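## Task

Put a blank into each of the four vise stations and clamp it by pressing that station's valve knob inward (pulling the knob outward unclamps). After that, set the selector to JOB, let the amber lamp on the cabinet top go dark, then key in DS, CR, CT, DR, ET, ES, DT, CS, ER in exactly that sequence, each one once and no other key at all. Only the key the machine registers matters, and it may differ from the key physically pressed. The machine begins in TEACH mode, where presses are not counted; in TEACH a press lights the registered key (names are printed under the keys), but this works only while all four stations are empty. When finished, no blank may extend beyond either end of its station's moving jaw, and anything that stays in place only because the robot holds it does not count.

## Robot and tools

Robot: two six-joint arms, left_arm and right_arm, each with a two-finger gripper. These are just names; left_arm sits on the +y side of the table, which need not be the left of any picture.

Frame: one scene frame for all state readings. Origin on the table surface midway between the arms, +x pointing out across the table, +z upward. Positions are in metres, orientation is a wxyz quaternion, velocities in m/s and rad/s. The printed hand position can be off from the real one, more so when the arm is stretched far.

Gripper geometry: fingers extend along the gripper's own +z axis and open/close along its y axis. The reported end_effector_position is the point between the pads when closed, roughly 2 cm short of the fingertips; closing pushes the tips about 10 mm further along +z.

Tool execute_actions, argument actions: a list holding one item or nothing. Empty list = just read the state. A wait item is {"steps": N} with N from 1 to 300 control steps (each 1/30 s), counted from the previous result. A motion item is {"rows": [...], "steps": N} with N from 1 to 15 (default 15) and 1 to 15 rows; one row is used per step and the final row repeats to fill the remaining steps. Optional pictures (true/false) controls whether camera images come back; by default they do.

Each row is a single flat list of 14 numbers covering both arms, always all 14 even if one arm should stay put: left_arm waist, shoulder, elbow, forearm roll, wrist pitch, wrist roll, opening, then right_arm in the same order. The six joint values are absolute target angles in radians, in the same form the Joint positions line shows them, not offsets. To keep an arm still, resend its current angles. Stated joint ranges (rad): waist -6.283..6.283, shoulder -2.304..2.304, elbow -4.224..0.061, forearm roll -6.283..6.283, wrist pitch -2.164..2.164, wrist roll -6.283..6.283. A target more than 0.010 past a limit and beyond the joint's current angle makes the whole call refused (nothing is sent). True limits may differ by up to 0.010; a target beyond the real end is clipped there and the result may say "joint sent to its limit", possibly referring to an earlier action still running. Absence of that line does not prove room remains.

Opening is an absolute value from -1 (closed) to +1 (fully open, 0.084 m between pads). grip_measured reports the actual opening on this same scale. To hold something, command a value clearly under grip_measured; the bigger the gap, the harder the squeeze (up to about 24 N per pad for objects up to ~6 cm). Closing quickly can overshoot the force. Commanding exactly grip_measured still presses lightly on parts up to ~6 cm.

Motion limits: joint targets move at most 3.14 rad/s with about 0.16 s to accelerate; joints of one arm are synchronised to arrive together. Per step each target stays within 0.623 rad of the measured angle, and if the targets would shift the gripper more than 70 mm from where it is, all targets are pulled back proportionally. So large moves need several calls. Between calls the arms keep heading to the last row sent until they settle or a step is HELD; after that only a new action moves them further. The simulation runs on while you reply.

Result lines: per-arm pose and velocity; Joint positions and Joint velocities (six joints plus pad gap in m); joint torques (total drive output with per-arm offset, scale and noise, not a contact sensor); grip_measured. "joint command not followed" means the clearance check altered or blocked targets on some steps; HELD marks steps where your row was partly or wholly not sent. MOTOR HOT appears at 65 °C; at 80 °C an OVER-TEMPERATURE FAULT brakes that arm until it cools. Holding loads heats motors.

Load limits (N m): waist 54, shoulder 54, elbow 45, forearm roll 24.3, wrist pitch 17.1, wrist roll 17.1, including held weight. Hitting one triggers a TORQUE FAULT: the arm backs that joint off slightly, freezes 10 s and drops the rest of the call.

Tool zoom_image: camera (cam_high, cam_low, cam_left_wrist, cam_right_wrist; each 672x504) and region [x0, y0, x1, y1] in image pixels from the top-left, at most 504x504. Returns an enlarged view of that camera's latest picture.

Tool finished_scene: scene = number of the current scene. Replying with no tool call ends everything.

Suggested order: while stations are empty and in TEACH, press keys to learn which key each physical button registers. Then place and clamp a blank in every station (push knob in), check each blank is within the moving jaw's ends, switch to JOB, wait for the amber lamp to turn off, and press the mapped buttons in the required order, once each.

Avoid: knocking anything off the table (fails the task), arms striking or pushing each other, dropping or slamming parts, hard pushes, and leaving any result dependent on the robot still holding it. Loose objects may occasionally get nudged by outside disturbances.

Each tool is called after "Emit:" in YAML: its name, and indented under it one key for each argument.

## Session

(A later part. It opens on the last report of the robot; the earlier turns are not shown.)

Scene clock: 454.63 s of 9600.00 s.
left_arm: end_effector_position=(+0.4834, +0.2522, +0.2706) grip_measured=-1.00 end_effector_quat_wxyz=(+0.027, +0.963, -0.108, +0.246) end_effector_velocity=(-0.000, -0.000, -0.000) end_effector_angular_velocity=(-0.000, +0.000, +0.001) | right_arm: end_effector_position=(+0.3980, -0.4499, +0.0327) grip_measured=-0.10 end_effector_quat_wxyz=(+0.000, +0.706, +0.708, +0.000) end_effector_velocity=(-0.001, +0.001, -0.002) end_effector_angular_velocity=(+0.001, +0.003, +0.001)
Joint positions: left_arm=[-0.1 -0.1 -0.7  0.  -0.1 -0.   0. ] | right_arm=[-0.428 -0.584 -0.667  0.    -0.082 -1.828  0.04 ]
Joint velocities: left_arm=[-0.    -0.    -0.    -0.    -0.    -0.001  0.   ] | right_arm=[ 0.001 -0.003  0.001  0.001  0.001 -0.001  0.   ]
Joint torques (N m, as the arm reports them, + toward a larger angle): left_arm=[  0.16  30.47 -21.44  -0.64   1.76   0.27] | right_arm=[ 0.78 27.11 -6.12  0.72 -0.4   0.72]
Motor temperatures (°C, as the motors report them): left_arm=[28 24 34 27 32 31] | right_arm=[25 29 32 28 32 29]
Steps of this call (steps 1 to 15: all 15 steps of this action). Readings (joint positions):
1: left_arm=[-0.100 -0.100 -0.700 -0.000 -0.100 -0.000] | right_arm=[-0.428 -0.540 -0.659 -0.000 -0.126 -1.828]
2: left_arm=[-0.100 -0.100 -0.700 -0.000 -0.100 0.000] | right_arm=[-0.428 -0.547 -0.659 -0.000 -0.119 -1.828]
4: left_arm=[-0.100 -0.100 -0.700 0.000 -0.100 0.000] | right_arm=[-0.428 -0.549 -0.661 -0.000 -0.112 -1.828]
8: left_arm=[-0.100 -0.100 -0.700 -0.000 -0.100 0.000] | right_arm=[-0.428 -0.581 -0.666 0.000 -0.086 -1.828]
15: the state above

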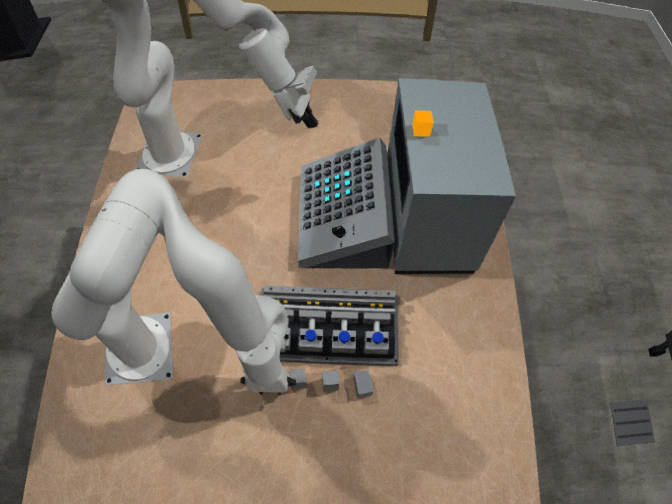

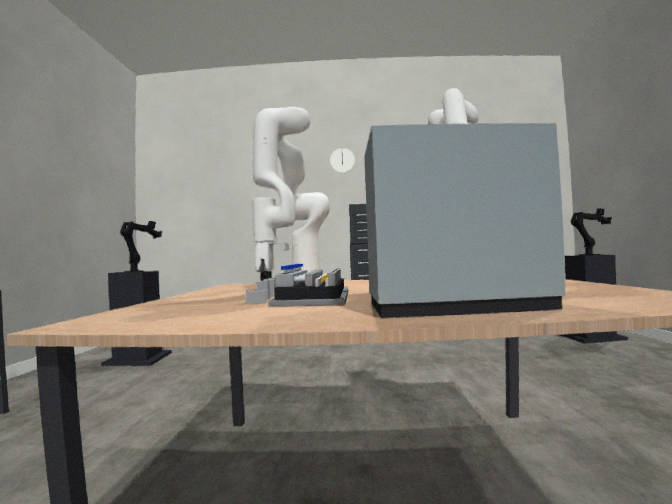

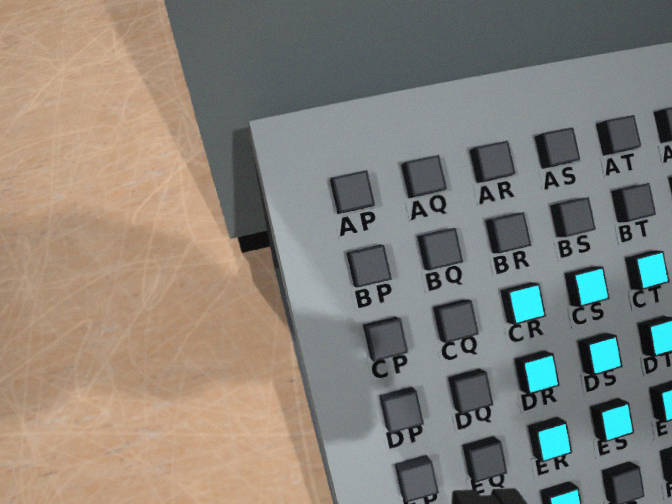

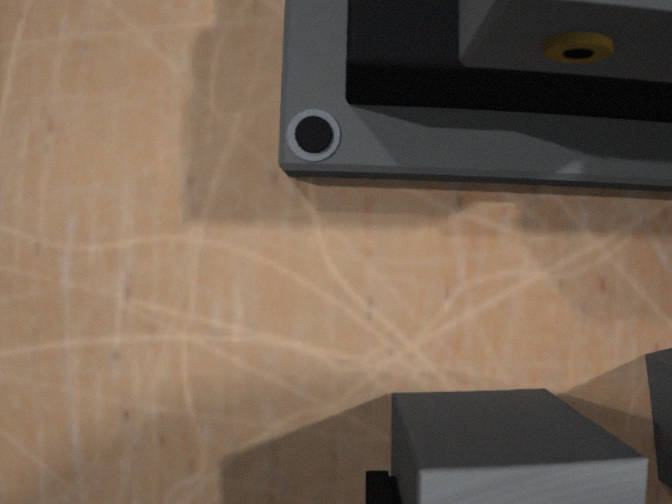

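Emit:
execute_actions:
  actions:
    - {"rows":[[-0.1,-0.1,-0.7,0,-0.1,0,-1,-0.428,-0.586,-0.667,0,-0.081,-1.828,0.25],[-0.1,-0.1,-0.7,0,-0.1,0,-1,-0.428,-0.586,-0.667,0,-0.081,-1.828,0.25],[-0.1,-0.1,-0.7,0,-0.1,0,-1,-0.428,-0.586,-0.667,0,-0.081,-1.828,0.25],[-0.1,-0.1,-0.7,0,-0.1,0,-1,-0.428,-0.586,-0.667,0,-0.081,-1.828,0.25],[-0.1,-0.1,-0.7,0,-0.1,0,-1,-0.428,-0.586,-0.667,0,-0.081,-1.828,0.25],[-0.1,-0.1,-0.7,0,-0.1,0,-1,-0.428,-0.586,-0.667,0,-0.081,-1.828,0.25],[-0.1,-0.1,-0.7,0,-0.1,0,-1,-0.428,-0.539,-0.659,0,-0.12,-1.828,0.25],[-0.1,-0.1,-0.7,0,-0.1,0,-1,-0.428,-0.539,-0.659,0,-0.12,-1.828,0.25],[-0.1,-0.1,-0.7,0,-0.1,0,-1,-0.428,-0.539,-0.659,0,-0.12,-1.828,0.25],[-0.1,-0.1,-0.7,0,-0.1,0,-1,-0.428,-0.539,-0.659,0,-0.12,-1.828,0.25],[-0.1,-0.1,-0.7,0,-0.1,0,-1,-0.388,-0.535,-0.65,0,-0.115,-1.788,0.25]],"steps":15}

Scene clock: 462.87 s of 9600.00 s.
left_arm: end_effector_position=(+0.4834, +0.2522, +0.2706) grip_measured=-1.00 end_effector_quat_wxyz=(+0.027, +0.963, -0.108, +0.246) end_effector_velocity=(-0.000, -0.000, -0.001) end_effector_angular_velocity=(+0.001, +0.001, -0.002) | right_arm: end_effector_position=(+0.3985, -0.4349, +0.0490) grip_measured=+0.24 end_effector_quat_wxyz=(-0.000, +0.706, +0.708, -0.000) end_effector_velocity=(-0.007, +0.042, -0.004) end_effector_angular_velocity=(+0.004, +0.018, +0.002)
Joint positions: left_arm=[-0.1 -0.1 -0.7 -0.  -0.1 -0.   0. ] | right_arm=[-0.391 -0.536 -0.651 -0.    -0.115 -1.793  0.054]
Joint velocities: left_arm=[-0.    -0.002 -0.001  0.001 -0.     0.001  0.   ] | right_arm=[ 0.098  0.005  0.028 -0.     0.005  0.096 -0.   ]
Joint torques (N m, as the arm reports them, + toward a larger angle): left_arm=[  0.44  30.77 -21.29  -0.8    1.7    0.23] | right_arm=[-9.56 27.04 -7.59  2.17 -0.43  0.  ]
Motor temperatures (°C, as the motors report them): left_arm=[28 24 34 27 32 31] | right_arm=[25 29 32 28 32 29]
Steps of this call (steps 1 to 15: the robot went on to your last target; steps 16 to 90: nothing new was sent; then 4.73 s passed at rest; steps 91 to 105: all 15 steps of this action). Readings (joint positions):
91: left_arm=[-0.100 -0.100 -0.700 -0.000 -0.100 0.000] | right_arm=[-0.428 -0.585 -0.667 -0.000 -0.082 -1.828]
92: left_arm=[-0.100 -0.100 -0.700 0.000 -0.100 -0.000] | right_arm=[-0.428 -0.585 -0.667 -0.000 -0.082 -1.828]
94: left_arm=[-0.100 -0.100 -0.700 -0.000 -0.100 -0.000] | right_arm=[-0.428 -0.586 -0.667 0.000 -0.081 -1.828]
98: left_arm=[-0.100 -0.100 -0.700 -0.000 -0.100 -0.000] | right_arm=[-0.428 -0.579 -0.665 0.000 -0.089 -1.828]
105: the state above

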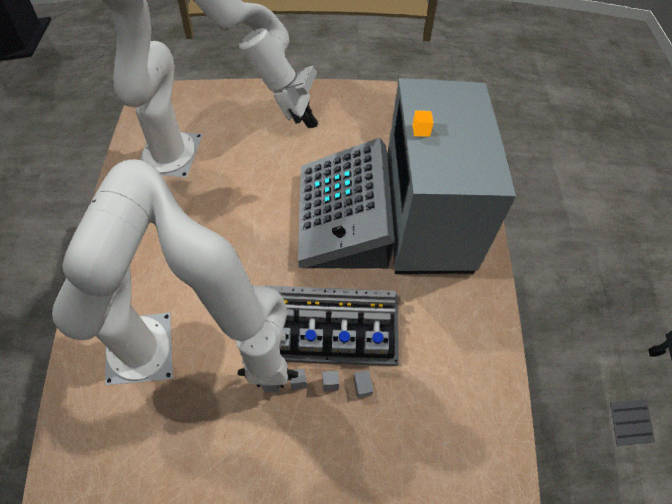

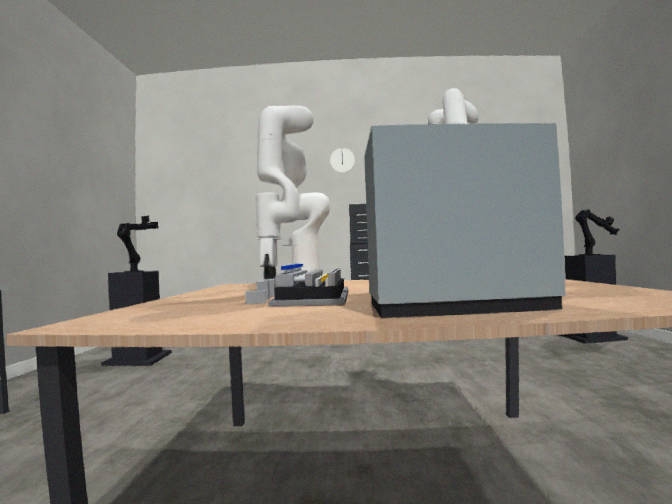

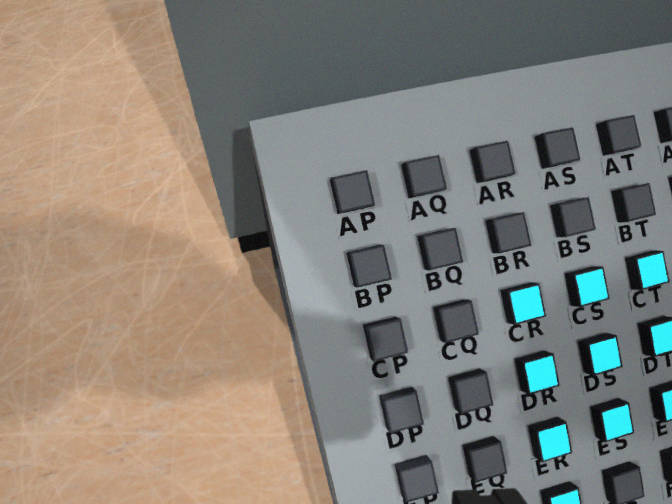

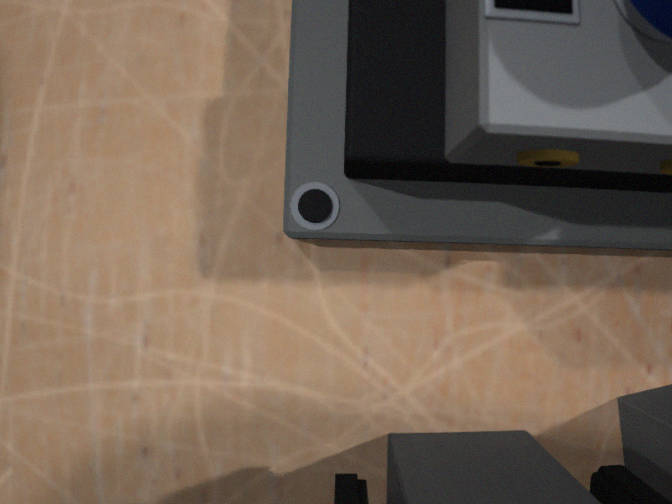

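Emit:
execute_actions:
  actions:
    - {"rows":[[-0.1,-0.1,-0.7,0,-0.1,0,-1,-0.388,-0.54,-0.65,0,-0.11,-1.788,0.05],[-0.1,-0.1,-0.7,0,-0.1,0,-1,-0.388,-0.54,-0.65,0,-0.11,-1.788,0.05],[-0.1,-0.1,-0.7,0,-0.1,0,-1,-0.388,-0.54,-0.65,0,-0.11,-1.788,0.05],[-0.1,-0.1,-0.7,0,-0.1,0,-1,-0.388,-0.54,-0.65,0,-0.11,-1.788,-0.5]],"steps":12}
  pictures: false

Emit:
execute_actions:
  actions:
    - {"rows":[[-0.1,-0.1,-0.7,0,-0.1,0,-1,-0.388,-0.15,-0.655,0,-0.505,-1.788,-0.5]],"steps":15}

Emit:
zoom_image:
  camera: "cam_low"
  region: [230,190,370,310]

Scene clock: 472.27 s of 9600.00 s.
left_arm: end_effector_position=(+0.4834, +0.2522, +0.2706) grip_measured=-1.00 end_effector_quat_wxyz=(+0.027, +0.963, -0.108, +0.246) end_effector_velocity=(-0.000, +0.000, +0.000) end_effector_angular_velocity=(+0.000, -0.000, -0.000) | right_arm: end_effector_position=(+0.3982, -0.4335, +0.0472) grip_measured=-0.10 end_effector_quat_wxyz=(-0.000, +0.706, +0.708, -0.000) end_effector_velocity=(-0.000, -0.000, -0.000) end_effector_angular_velocity=(+0.000, +0.000, -0.000)
Joint positions: left_arm=[-0.1 -0.1 -0.7 -0.  -0.1 -0.   0. ] | right_arm=[-0.388 -0.54  -0.65   0.    -0.111 -1.788  0.04 ]
Joint velocities: left_arm=[ 0.     0.001  0.     0.001 -0.     0.     0.   ] | right_arm=[-0. -0.  0.  0.  0.  0.  0.]
Joint torques (N m, as the arm reports them, + toward a larger angle): left_arm=[  0.3   31.33 -21.48  -0.86   1.76   0.27] | right_arm=[-5.07 25.94 -7.32  0.04  0.22  0.83]
Motor temperatures (°C, as the motors report them): left_arm=[28 24 34 27 32 31] | right_arm=[25 29 32 28 32 29]
Steps of this call (steps 1 to 15: the robot went on to your last target; steps 16 to 90: nothing new was sent; then 6.00 s passed at rest; steps 91 to 102: all 12 steps of this action). Readings (joint positions):
91: left_arm=[-0.100 -0.100 -0.700 -0.000 -0.100 -0.000] | right_arm=[-0.388 -0.535 -0.650 -0.000 -0.115 -1.788]
92: left_arm=[-0.100 -0.100 -0.700 -0.000 -0.100 0.000] | right_arm=[-0.388 -0.537 -0.650 0.000 -0.113 -1.788]
94: left_arm=[-0.100 -0.100 -0.700 -0.000 -0.100 0.000] | right_arm=[-0.388 -0.539 -0.650 -0.000 -0.111 -1.788]
98: left_arm=[-0.100 -0.100 -0.700 -0.000 -0.100 -0.000] | right_arm=[-0.388 -0.540 -0.650 0.000 -0.111 -1.788]
102: the state above

Scene clock: 472.77 s of 9600.00 s.
left_arm: end_effector_position=(+0.4834, +0.2522, +0.2706) grip_measured=-1.00 end_effector_quat_wxyz=(+0.027, +0.963, -0.108, +0.246) end_effector_velocity=(-0.000, +0.000, +0.000) end_effector_angular_velocity=(-0.001, +0.000, +0.002) | right_arm: end_effector_position=(+0.3976, -0.4334, +0.2041) grip_measured=-0.10 end_effector_quat_wxyz=(+0.000, +0.706, +0.708, +0.000) end_effector_velocity=(-0.023, +0.005, -0.009) end_effector_angular_velocity=(+0.015, +0.067, -0.001)
Joint positions: left_arm=[-0.1 -0.1 -0.7 -0.  -0.1 -0.   0. ] | right_arm=[-0.388 -0.152 -0.655 -0.    -0.503 -1.788  0.04 ]
Joint velocities: left_arm=[ 0.     0.001  0.     0.    -0.    -0.002  0.   ] | right_arm=[-0.001 -0.003  0.023 -0.    -0.043  0.    -0.   ]
Joint torques (N m, as the arm reports them, + toward a larger angle): left_arm=[  0.4   30.31 -21.45  -0.9    1.72   0.28] | right_arm=[ -2.5   17.1  -12.56   1.4    0.03   0.41]
Motor temperatures (°C, as the motors report them): left_arm=[28 24 34 27 32 31] | right_arm=[25 29 32 28 32 29]
Steps of this call (steps 1 to 15: all 15 steps of this action). Readings (joint positions):
1: left_arm=[-0.100 -0.100 -0.700 -0.000 -0.100 -0.000] | right_arm=[-0.388 -0.539 -0.650 0.000 -0.111 -1.788]
2: left_arm=[-0.100 -0.100 -0.700 -0.000 -0.100 -0.000] | right_arm=[-0.388 -0.533 -0.649 -0.000 -0.120 -1.788]
4: left_arm=[-0.100 -0.100 -0.700 -0.000 -0.100 0.000] | right_arm=[-0.388 -0.471 -0.648 -0.000 -0.187 -1.788]
8: left_arm=[-0.100 -0.100 -0.700 0.000 -0.100 0.000] | right_arm=[-0.388 -0.297 -0.654 0.000 -0.357 -1.788]
15: the state above

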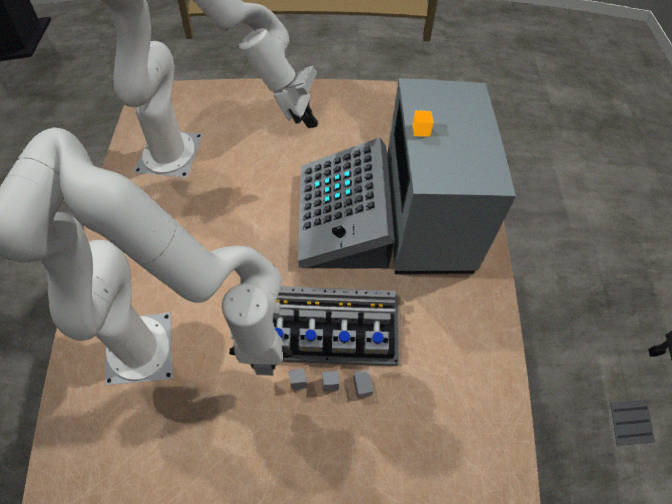

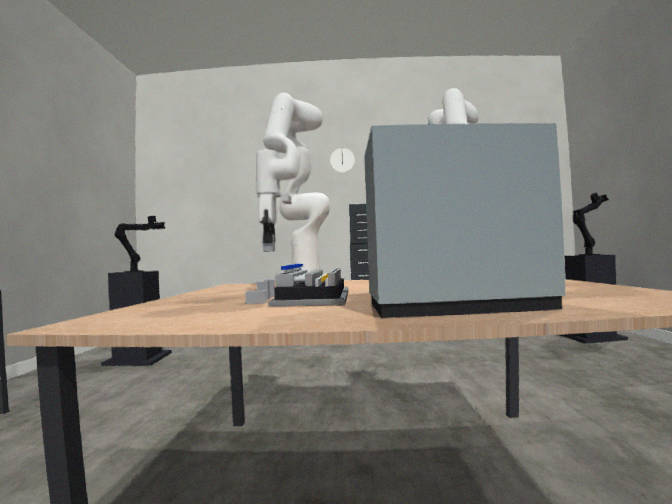

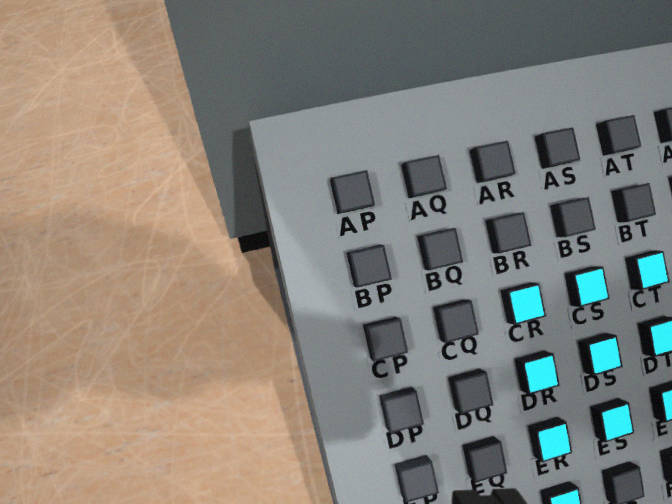

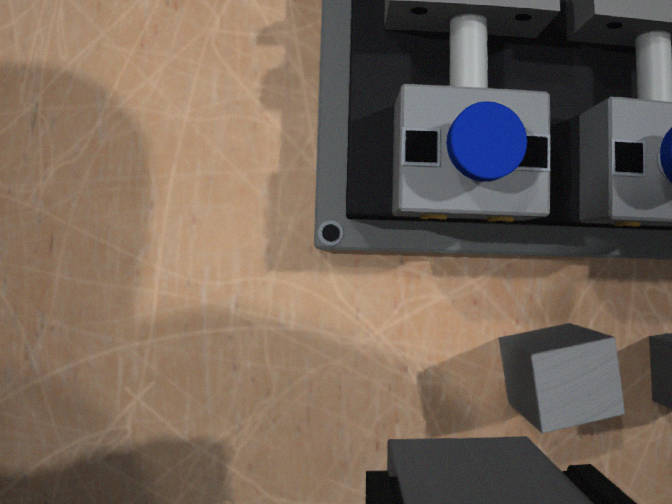

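Region (230, 190, 370, 310) of cam_low's 672x504 image, scaled by 3.600, with more detail than that image has; it fills the top 432 rows of this view, and the rest is white.

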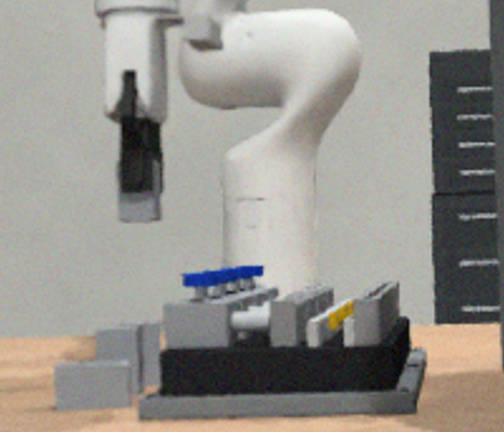

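Emit:
execute_actions:
  actions:
    - {"rows":[[-0.1,-0.1,-0.7,0,-0.1,0,-1,0.108,-0.238,-0.752,0,-0.514,-1.292,-0.5]],"steps":15}
  pictures: false

Emit:
execute_actions:
  actions:
    - {"rows":[[-0.1,-0.1,-0.7,0,-0.1,0,-1,0.108,-0.238,-0.752,0,-0.514,-1.292,-0.5],[-0.1,-0.1,-0.7,0,-0.1,0,-1,0.108,-0.238,-0.752,0,-0.514,-1.292,-0.5],[-0.1,-0.1,-0.7,0,-0.1,0,-1,0.108,-0.238,-0.752,0,-0.514,-1.292,-0.5],[-0.1,-0.1,-0.7,0,-0.1,0,-1,0.108,-0.238,-0.752,0,-0.514,-1.292,-0.5],[-0.1,-0.1,-0.7,0,-0.1,0,-1,0.108,-0.34,-0.734,0,-0.394,-1.292,-0.5]],"steps":15}

Emit:
zoom_image:
  camera: "cam_low"
  region: [270,230,370,310]

Scene clock: 487.20 s of 9600.00 s.
left_arm: end_effector_position=(+0.4834, +0.2522, +0.2706) grip_measured=-1.00 end_effector_quat_wxyz=(+0.027, +0.963, -0.108, +0.246) end_effector_velocity=(+0.001, -0.000, +0.001) end_effector_angular_velocity=(+0.000, -0.003, -0.001) | right_arm: end_effector_position=(+0.4265, -0.2338, +0.2013) grip_measured=-0.10 end_effector_quat_wxyz=(-0.000, +0.705, +0.709, -0.000) end_effector_velocity=(-0.016, +0.125, -0.004) end_effector_angular_velocity=(-0.003, +0.007, -0.008)
Joint positions: left_arm=[-0.1 -0.1 -0.7 -0.  -0.1  0.   0. ] | right_arm=[ 0.097 -0.236 -0.75   0.    -0.514 -1.306  0.04 ]
Joint velocities: left_arm=[ 0.     0.002 -0.001  0.001 -0.     0.001  0.   ] | right_arm=[ 0.289 -0.05  -0.052 -0.002 -0.009  0.298 -0.   ]
Joint torques (N m, as the arm reports them, + toward a larger angle): left_arm=[  0.52  30.58 -21.45  -0.95   1.73   0.26] | right_arm=[-25.03  29.62 -10.8    1.91  -0.55   0.53]
Motor temperatures (°C, as the motors report them): left_arm=[28 24 34 27 32 31] | right_arm=[25 29 32 28 32 29]
Steps of this call (steps 1 to 15: the robot went on to your last target; steps 16 to 90: nothing new was sent; then 10.93 s passed at rest; steps 91 to 105: all 15 steps of this action). Readings (joint positions):
91: left_arm=[-0.100 -0.100 -0.700 0.000 -0.100 -0.000] | right_arm=[-0.387 -0.150 -0.655 -0.000 -0.505 -1.787]
92: left_arm=[-0.100 -0.100 -0.700 -0.000 -0.100 -0.000] | right_arm=[-0.378 -0.152 -0.657 -0.000 -0.505 -1.776]
94: left_arm=[-0.100 -0.100 -0.700 -0.000 -0.100 -0.000] | right_arm=[-0.310 -0.164 -0.671 -0.000 -0.507 -1.706]
98: left_arm=[-0.100 -0.100 -0.700 0.000 -0.100 -0.000] | right_arm=[-0.140 -0.194 -0.704 0.000 -0.509 -1.539]
105: the state above

Scene clock: 487.70 s of 9600.00 s.
left_arm: end_effector_position=(+0.4834, +0.2522, +0.2706) grip_measured=-1.00 end_effector_quat_wxyz=(+0.027, +0.963, -0.108, +0.246) end_effector_velocity=(-0.000, +0.000, -0.001) end_effector_angular_velocity=(+0.001, +0.003, -0.001) | right_arm: end_effector_position=(+0.4265, -0.2292, +0.1519) grip_measured=-0.10 end_effector_quat_wxyz=(+0.000, +0.707, +0.708, +0.000) end_effector_velocity=(+0.006, +0.002, +0.004) end_effector_angular_velocity=(+0.005, -0.016, +0.000)
Joint positions: left_arm=[-0.1 -0.1 -0.7 -0.  -0.1 -0.   0. ] | right_arm=[ 0.108 -0.339 -0.734 -0.    -0.394 -1.292  0.04 ]
Joint velocities: left_arm=[ 0.    -0.001 -0.     0.001 -0.002  0.001  0.   ] | right_arm=[ 0.001  0.005 -0.006  0.001  0.006  0.    -0.   ]
Joint torques (N m, as the arm reports them, + toward a larger angle): left_arm=[  1.18  30.25 -21.65  -1.02   1.67   0.27] | right_arm=[ -0.72  25.57 -11.48   0.67  -0.57   0.53]
Motor temperatures (°C, as the motors report them): left_arm=[28 24 34 27 32 31] | right_arm=[25 29 32 28 32 29]
Steps of this call (steps 1 to 15: all 15 steps of this action). Readings (joint positions):
1: left_arm=[-0.100 -0.100 -0.700 -0.000 -0.100 0.000] | right_arm=[0.103 -0.237 -0.751 0.000 -0.514 -1.299]
2: left_arm=[-0.100 -0.100 -0.700 -0.000 -0.100 -0.000] | right_arm=[0.105 -0.238 -0.751 0.000 -0.514 -1.295]
4: left_arm=[-0.100 -0.100 -0.700 -0.000 -0.100 0.000] | right_arm=[0.106 -0.238 -0.751 -0.000 -0.514 -1.293]
8: left_arm=[-0.100 -0.100 -0.700 -0.000 -0.100 0.000] | right_arm=[0.107 -0.295 -0.742 0.000 -0.443 -1.292]
15: the state above

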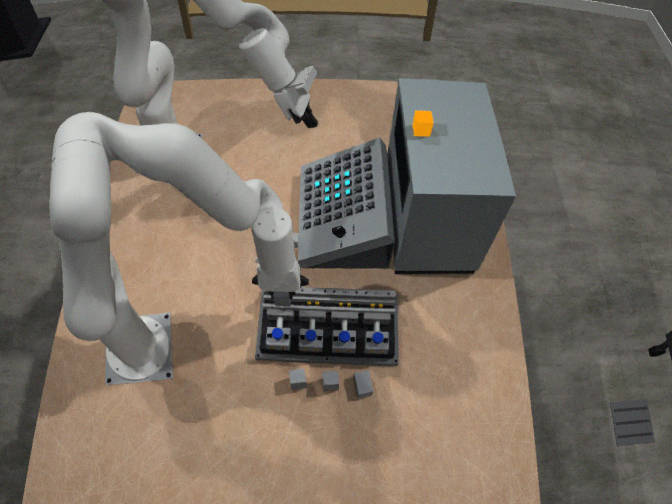

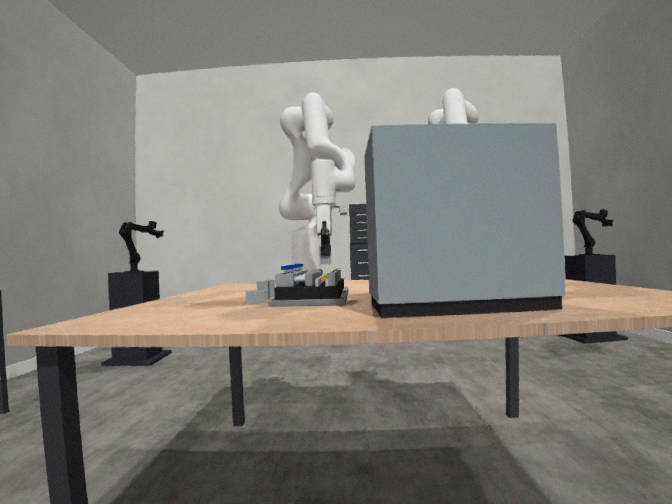

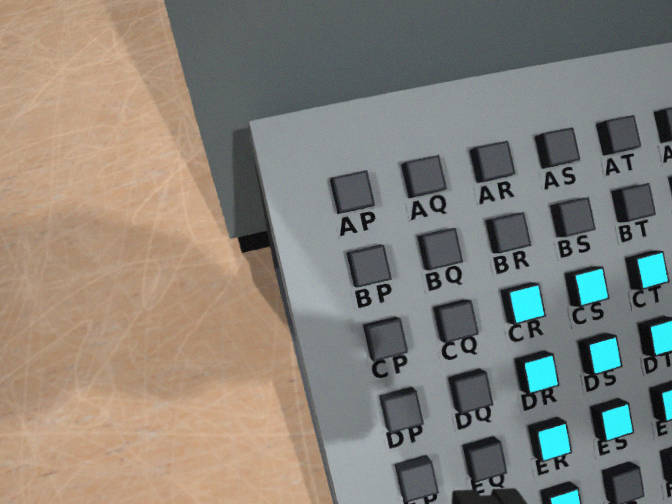

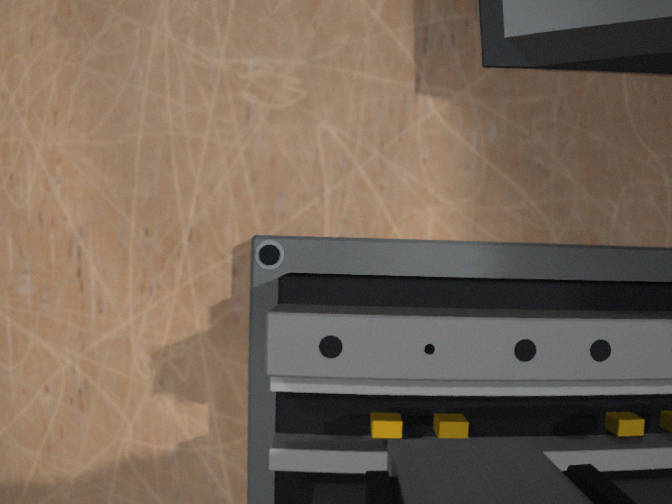

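Region (270, 230, 370, 310) of cam_low's 672x504 image, scaled by 5.040, with more detail than that image has; it fills the top 403 rows of this view, and the rest is white.

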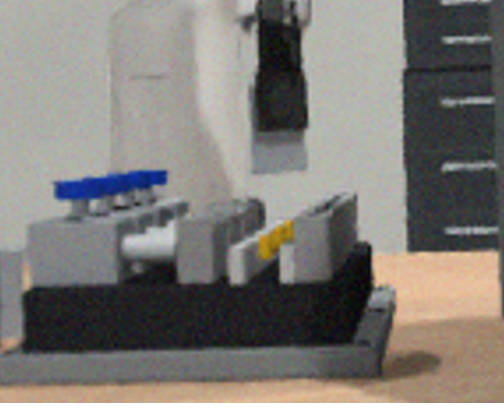

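Emit:
execute_actions:
  actions:
    - {"rows":[[-0.1,-0.1,-0.7,0,-0.1,0,-1,0.138,-0.344,-0.741,0,-0.397,-1.262,-0.5],[-0.1,-0.1,-0.7,0,-0.1,0,-1,0.138,-0.344,-0.741,0,-0.397,-1.262,-0.5],[-0.1,-0.1,-0.7,0,-0.1,0,-1,0.138,-0.344,-0.741,0,-0.397,-1.262,-0.5],[-0.1,-0.1,-0.7,0,-0.1,0,-1,0.138,-0.344,-0.741,0,-0.397,-1.262,-0.5],[-0.1,-0.1,-0.7,0,-0.1,0,-1,0.138,-0.344,-0.741,0,-0.397,-1.262,-0.5],[-0.1,-0.1,-0.7,0,-0.1,0,-1,0.138,-0.344,-0.741,0,-0.397,-1.262,-0.5],[-0.1,-0.1,-0.7,0,-0.1,0,-1,0.138,-0.382,-0.738,0,-0.356,-1.262,-0.5]],"steps":15}

Emit:
zoom_image:
  camera: "cam_low"
  region: [270,230,370,310]

Scene clock: 496.83 s of 9600.00 s.
left_arm: end_effector_position=(+0.4834, +0.2522, +0.2706) grip_measured=-1.00 end_effector_quat_wxyz=(+0.027, +0.963, -0.108, +0.246) end_effector_velocity=(-0.000, +0.000, -0.000) end_effector_angular_velocity=(-0.000, +0.001, +0.001) | right_arm: end_effector_position=(+0.4246, -0.2161, +0.1345) grip_measured=-0.10 end_effector_quat_wxyz=(-0.000, +0.707, +0.708, -0.000) end_effector_velocity=(+0.005, +0.002, +0.004) end_effector_angular_velocity=(+0.005, -0.015, +0.001)
Joint positions: left_arm=[-0.1 -0.1 -0.7 -0.  -0.1 -0.   0. ] | right_arm=[ 0.138 -0.382 -0.738 -0.    -0.356 -1.262  0.04 ]
Joint velocities: left_arm=[ 0.    -0.    -0.    -0.001 -0.001 -0.001  0.   ] | right_arm=[ 0.001  0.005 -0.006  0.001  0.006 -0.    -0.   ]
Joint torques (N m, as the arm reports them, + toward a larger angle): left_arm=[  0.49  31.47 -21.46  -0.86   1.73   0.21] | right_arm=[ -2.06  26.05 -10.81   1.98  -0.35   0.55]
Motor temperatures (°C, as the motors report them): left_arm=[28 24 34 27 32 31] | right_arm=[25 29 32 28 32 29]
Steps of this call (steps 1 to 15: the robot went on to your last target; steps 16 to 90: nothing new was sent; then 5.63 s passed at rest; steps 91 to 105: all 15 steps of this action). Readings (joint positions):
91: left_arm=[-0.100 -0.100 -0.700 0.000 -0.100 0.000] | right_arm=[0.109 -0.340 -0.734 -0.000 -0.394 -1.291]
92: left_arm=[-0.100 -0.100 -0.700 0.000 -0.100 0.000] | right_arm=[0.116 -0.341 -0.736 -0.000 -0.395 -1.283]
94: left_arm=[-0.100 -0.100 -0.700 -0.000 -0.100 -0.000] | right_arm=[0.132 -0.343 -0.740 0.000 -0.396 -1.268]
98: left_arm=[-0.100 -0.100 -0.700 0.000 -0.100 0.000] | right_arm=[0.138 -0.352 -0.741 0.000 -0.386 -1.262]
105: the state above

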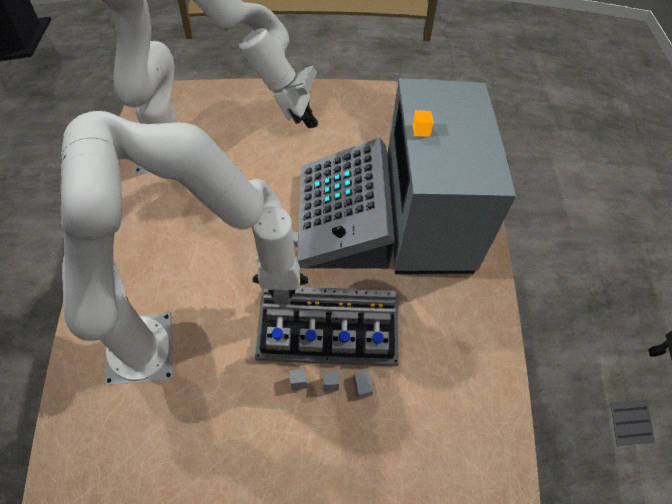

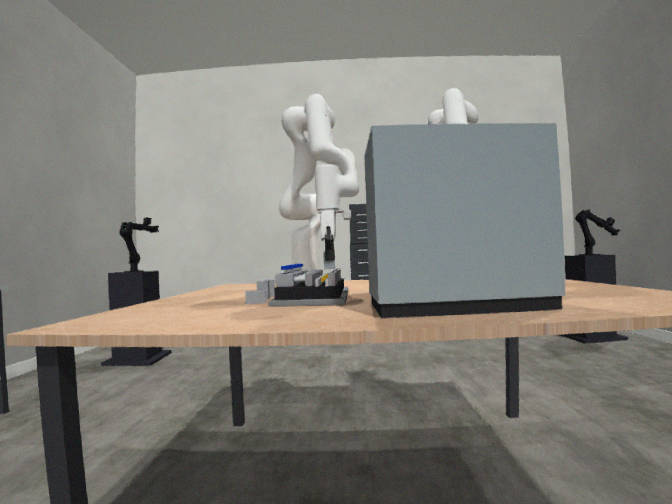

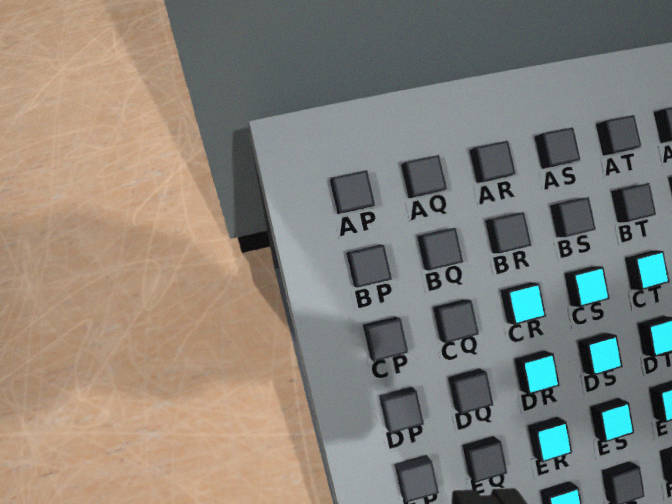

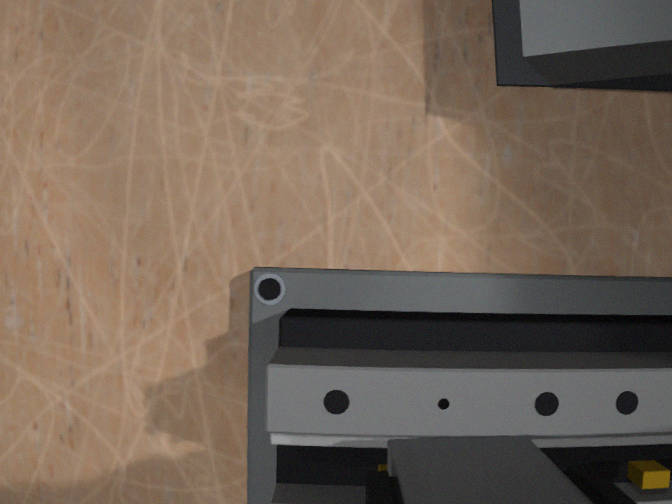

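Region (270, 230, 370, 310) of cam_low's 672x504 image, scaled by 5.040, with more detail than that image has; it fills the top 403 rows of this view, and the rest is white.

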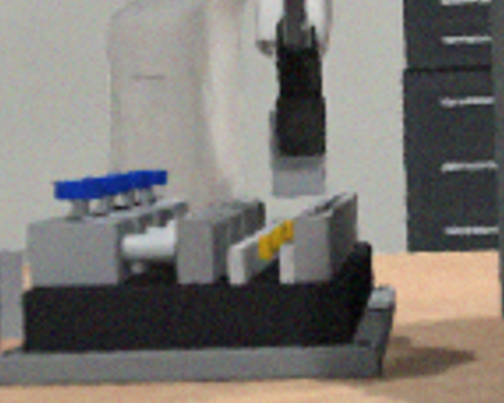

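Emit:
execute_actions:
  actions:
    - {"rows":[[-0.1,-0.1,-0.7,0,-0.1,0,-1,0.138,-0.4,-0.737,0,-0.337,-1.262,-0.5],[-0.1,-0.1,-0.7,0,-0.1,0,-1,0.138,-0.4,-0.737,0,-0.337,-1.262,-0.5],[-0.1,-0.1,-0.7,0,-0.1,0,-1,0.138,-0.4,-0.737,0,-0.337,-1.262,-0.5],[-0.1,-0.1,-0.7,0,-0.1,0,-1,0.138,-0.4,-0.737,0,-0.337,-1.262,-0.5],[-0.1,-0.1,-0.7,0,-0.1,0,-1,0.138,-0.4,-0.737,0,-0.337,-1.262,-0.5],[-0.1,-0.1,-0.7,0,-0.1,0,-1,0.138,-0.419,-0.735,0,-0.316,-1.262,-0.5]],"steps":15}

Emit:
zoom_image:
  camera: "cam_low"
  region: [270,230,370,310]

Scene clock: 505.00 s of 9600.00 s.
left_arm: end_effector_position=(+0.4834, +0.2522, +0.2706) grip_measured=-1.00 end_effector_quat_wxyz=(+0.027, +0.963, -0.108, +0.246) end_effector_velocity=(+0.000, -0.000, +0.000) end_effector_angular_velocity=(+0.000, -0.000, -0.000) | right_arm: end_effector_position=(+0.4244, -0.2162, +0.1178) grip_measured=-0.10 end_effector_quat_wxyz=(+0.000, +0.707, +0.708, +0.001) end_effector_velocity=(-0.001, +0.000, -0.000) end_effector_angular_velocity=(-0.001, +0.001, +0.002)
Joint positions: left_arm=[-0.1 -0.1 -0.7  0.  -0.1  0.   0. ] | right_arm=[ 0.138 -0.419 -0.735 -0.    -0.315 -1.262  0.04 ]
Joint velocities: left_arm=[-0. -0. -0. -0.  0.  0.  0.] | right_arm=[ 0.001 -0.     0.    -0.001 -0.001 -0.     0.   ]
Joint torques (N m, as the arm reports them, + toward a larger angle): left_arm=[  0.34  30.76 -21.28  -0.91   1.73   0.27] | right_arm=[ 1.42 20.34 -4.89  1.65 -1.01  0.93]
Motor temperatures (°C, as the motors report them): left_arm=[28 24 34 27 32 31] | right_arm=[25 29 32 28 32 29]
Steps of this call (steps 1 to 15: the robot went on to your last target; steps 16 to 90: nothing new was sent; then 4.67 s passed at rest; steps 91 to 105: all 15 steps of this action). Readings (joint positions):
91: left_arm=[-0.100 -0.100 -0.700 0.000 -0.100 0.000] | right_arm=[0.138 -0.383 -0.738 -0.000 -0.355 -1.262]
92: left_arm=[-0.100 -0.100 -0.700 -0.000 -0.100 -0.000] | right_arm=[0.138 -0.387 -0.738 -0.000 -0.350 -1.262]
94: left_arm=[-0.100 -0.100 -0.700 -0.000 -0.100 -0.000] | right_arm=[0.138 -0.396 -0.738 -0.000 -0.341 -1.262]
98: left_arm=[-0.100 -0.100 -0.700 0.000 -0.100 -0.000] | right_arm=[0.138 -0.411 -0.737 -0.000 -0.324 -1.262]
105: the state above

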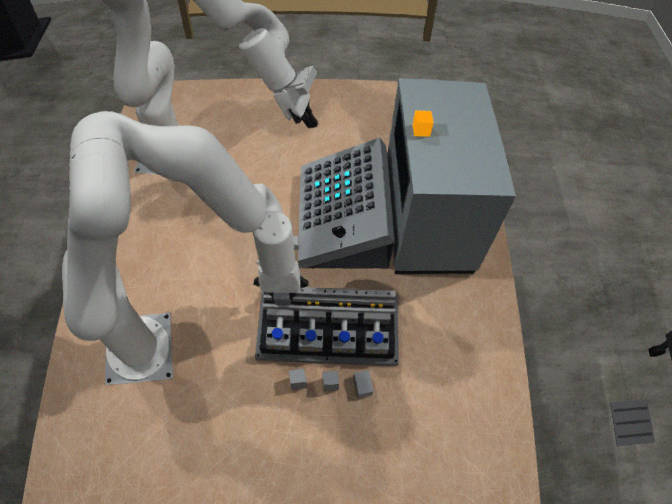

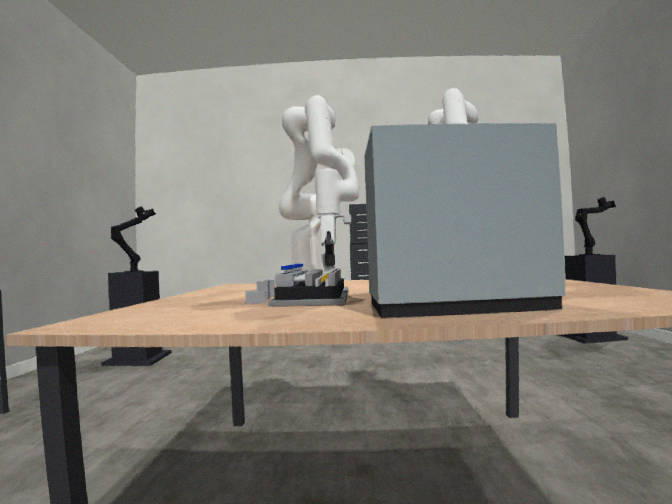

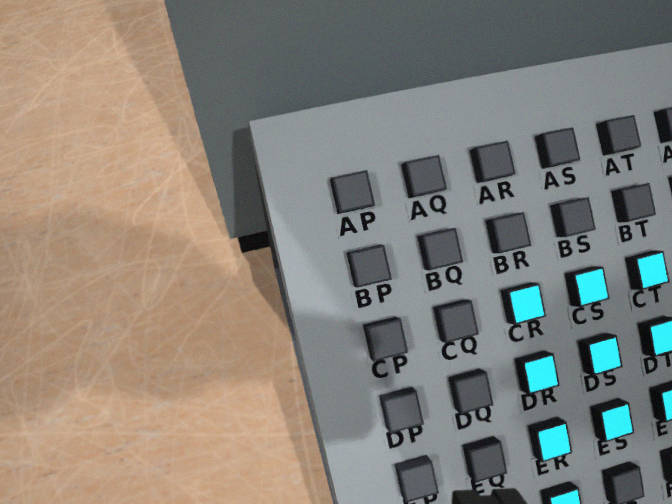

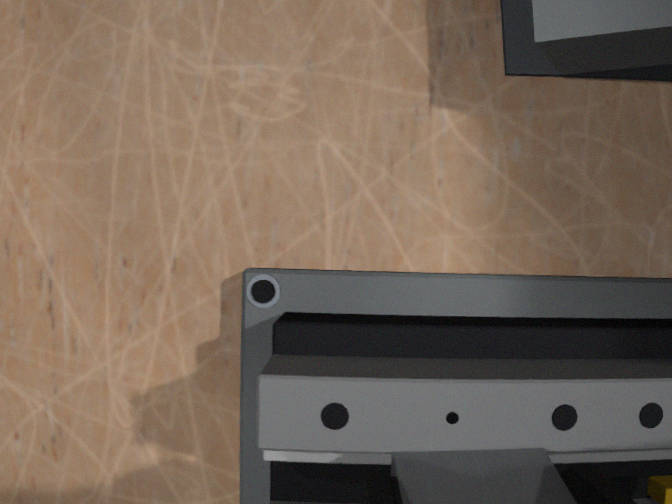

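Region (270, 230, 370, 310) of cam_low's 672x504 image, scaled by 5.040, with more detail than that image has; it fills the top 403 rows of this view, and the rest is white.

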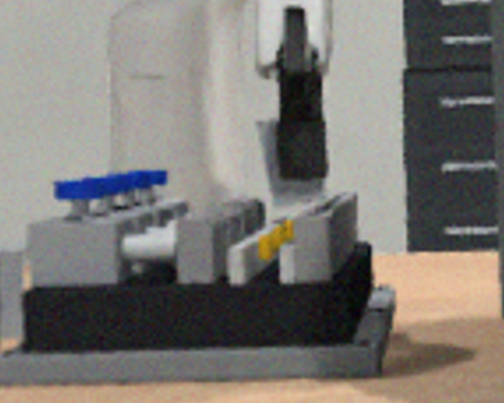

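Emit:
execute_actions:
  actions:
    - {"rows":[[-0.1,-0.1,-0.7,0,-0.1,0,-1,0.138,-0.395,-0.737,0,-0.342,-1.262,-0.5],[-0.1,-0.1,-0.7,0,-0.1,0,-1,0.138,-0.395,-0.737,0,-0.342,-1.262,-0.5],[-0.1,-0.1,-0.7,0,-0.1,0,-1,0.138,-0.395,-0.737,0,-0.342,-1.262,-0.5],[-0.1,-0.1,-0.7,0,-0.1,0,-1,0.138,-0.395,-0.737,0,-0.342,-1.262,-0.5],[-0.1,-0.1,-0.7,0,-0.1,0,-1,0.138,-0.395,-0.737,0,-0.342,-1.262,-0.5],[-0.1,-0.1,-0.7,0,-0.1,0,-1,0.124,-0.393,-0.733,0,-0.34,-1.276,-0.5]],"steps":15}

Emit:
zoom_image:
  camera: "cam_low"
  region: [270,230,370,310]

Scene clock: 516.03 s of 9600.00 s.
left_arm: end_effector_position=(+0.4834, +0.2522, +0.2706) grip_measured=-1.00 end_effector_quat_wxyz=(+0.027, +0.963, -0.108, +0.246) end_effector_velocity=(+0.000, -0.000, +0.000) end_effector_angular_velocity=(+0.000, -0.003, -0.001) | right_arm: end_effector_position=(+0.4248, -0.2223, +0.1281) grip_measured=-0.10 end_effector_quat_wxyz=(-0.000, +0.706, +0.708, -0.000) end_effector_velocity=(+0.001, +0.001, +0.001) end_effector_angular_velocity=(+0.001, -0.003, +0.000)
Joint positions: left_arm=[-0.1 -0.1 -0.7 -0.  -0.1  0.   0. ] | right_arm=[ 0.124 -0.393 -0.733  0.    -0.34  -1.276  0.04 ]
Joint velocities: left_arm=[-0.     0.001  0.     0.001  0.002  0.     0.   ] | right_arm=[ 0.001  0.002 -0.001  0.     0.     0.     0.   ]
Joint torques (N m, as the arm reports them, + toward a larger angle): left_arm=[ -0.2   30.98 -21.55  -0.98   1.67   0.32] | right_arm=[ -1.27  23.51 -10.03   1.26  -0.31   0.43]
Motor temperatures (°C, as the motors report them): left_arm=[28 24 34 27 32 31] | right_arm=[25 29 32 28 32 29]
Steps of this call (steps 1 to 15: the robot went on to your last target; steps 16 to 90: nothing new was sent; then 7.53 s passed at rest; steps 91 to 105: all 15 steps of this action). Readings (joint positions):
91: left_arm=[-0.100 -0.100 -0.700 0.000 -0.100 -0.000] | right_arm=[0.138 -0.418 -0.735 0.000 -0.317 -1.262]
92: left_arm=[-0.100 -0.100 -0.700 0.000 -0.100 -0.000] | right_arm=[0.138 -0.413 -0.734 -0.000 -0.325 -1.262]
94: left_arm=[-0.100 -0.100 -0.700 -0.000 -0.100 -0.000] | right_arm=[0.138 -0.400 -0.736 0.000 -0.338 -1.262]
98: left_arm=[-0.100 -0.100 -0.700 0.000 -0.100 0.000] | right_arm=[0.129 -0.394 -0.734 0.000 -0.341 -1.271]
105: the state above

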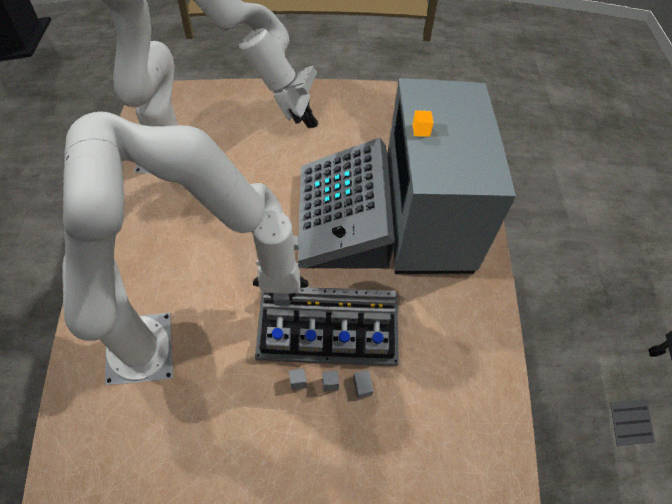

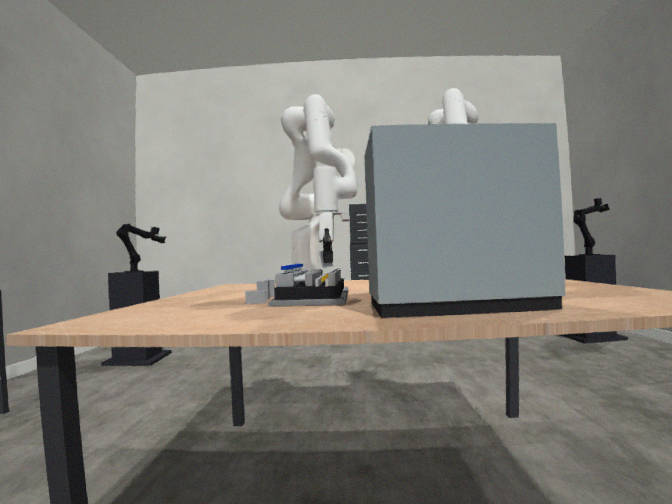

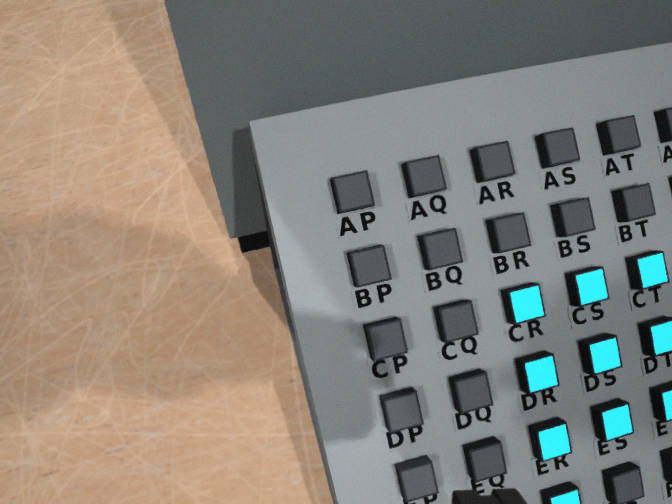

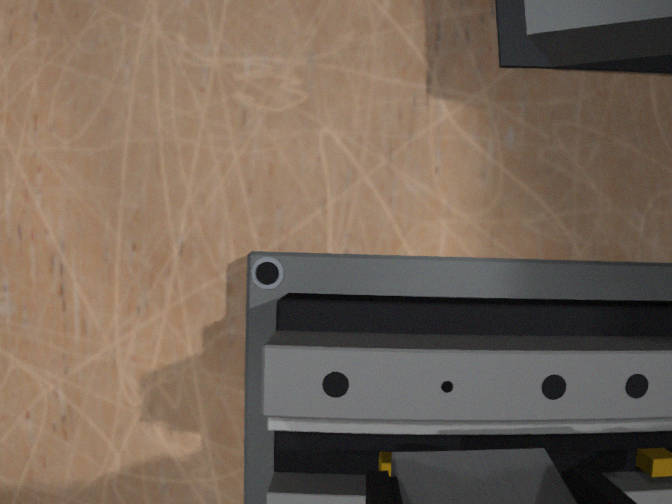

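Region (270, 230, 370, 310) of cam_low's 672x504 image, scaled by 5.040, with more detail than that image has; it fills the top 403 rows of this view, and the rest is white.

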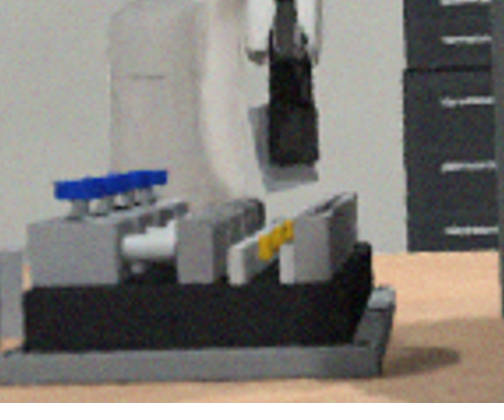

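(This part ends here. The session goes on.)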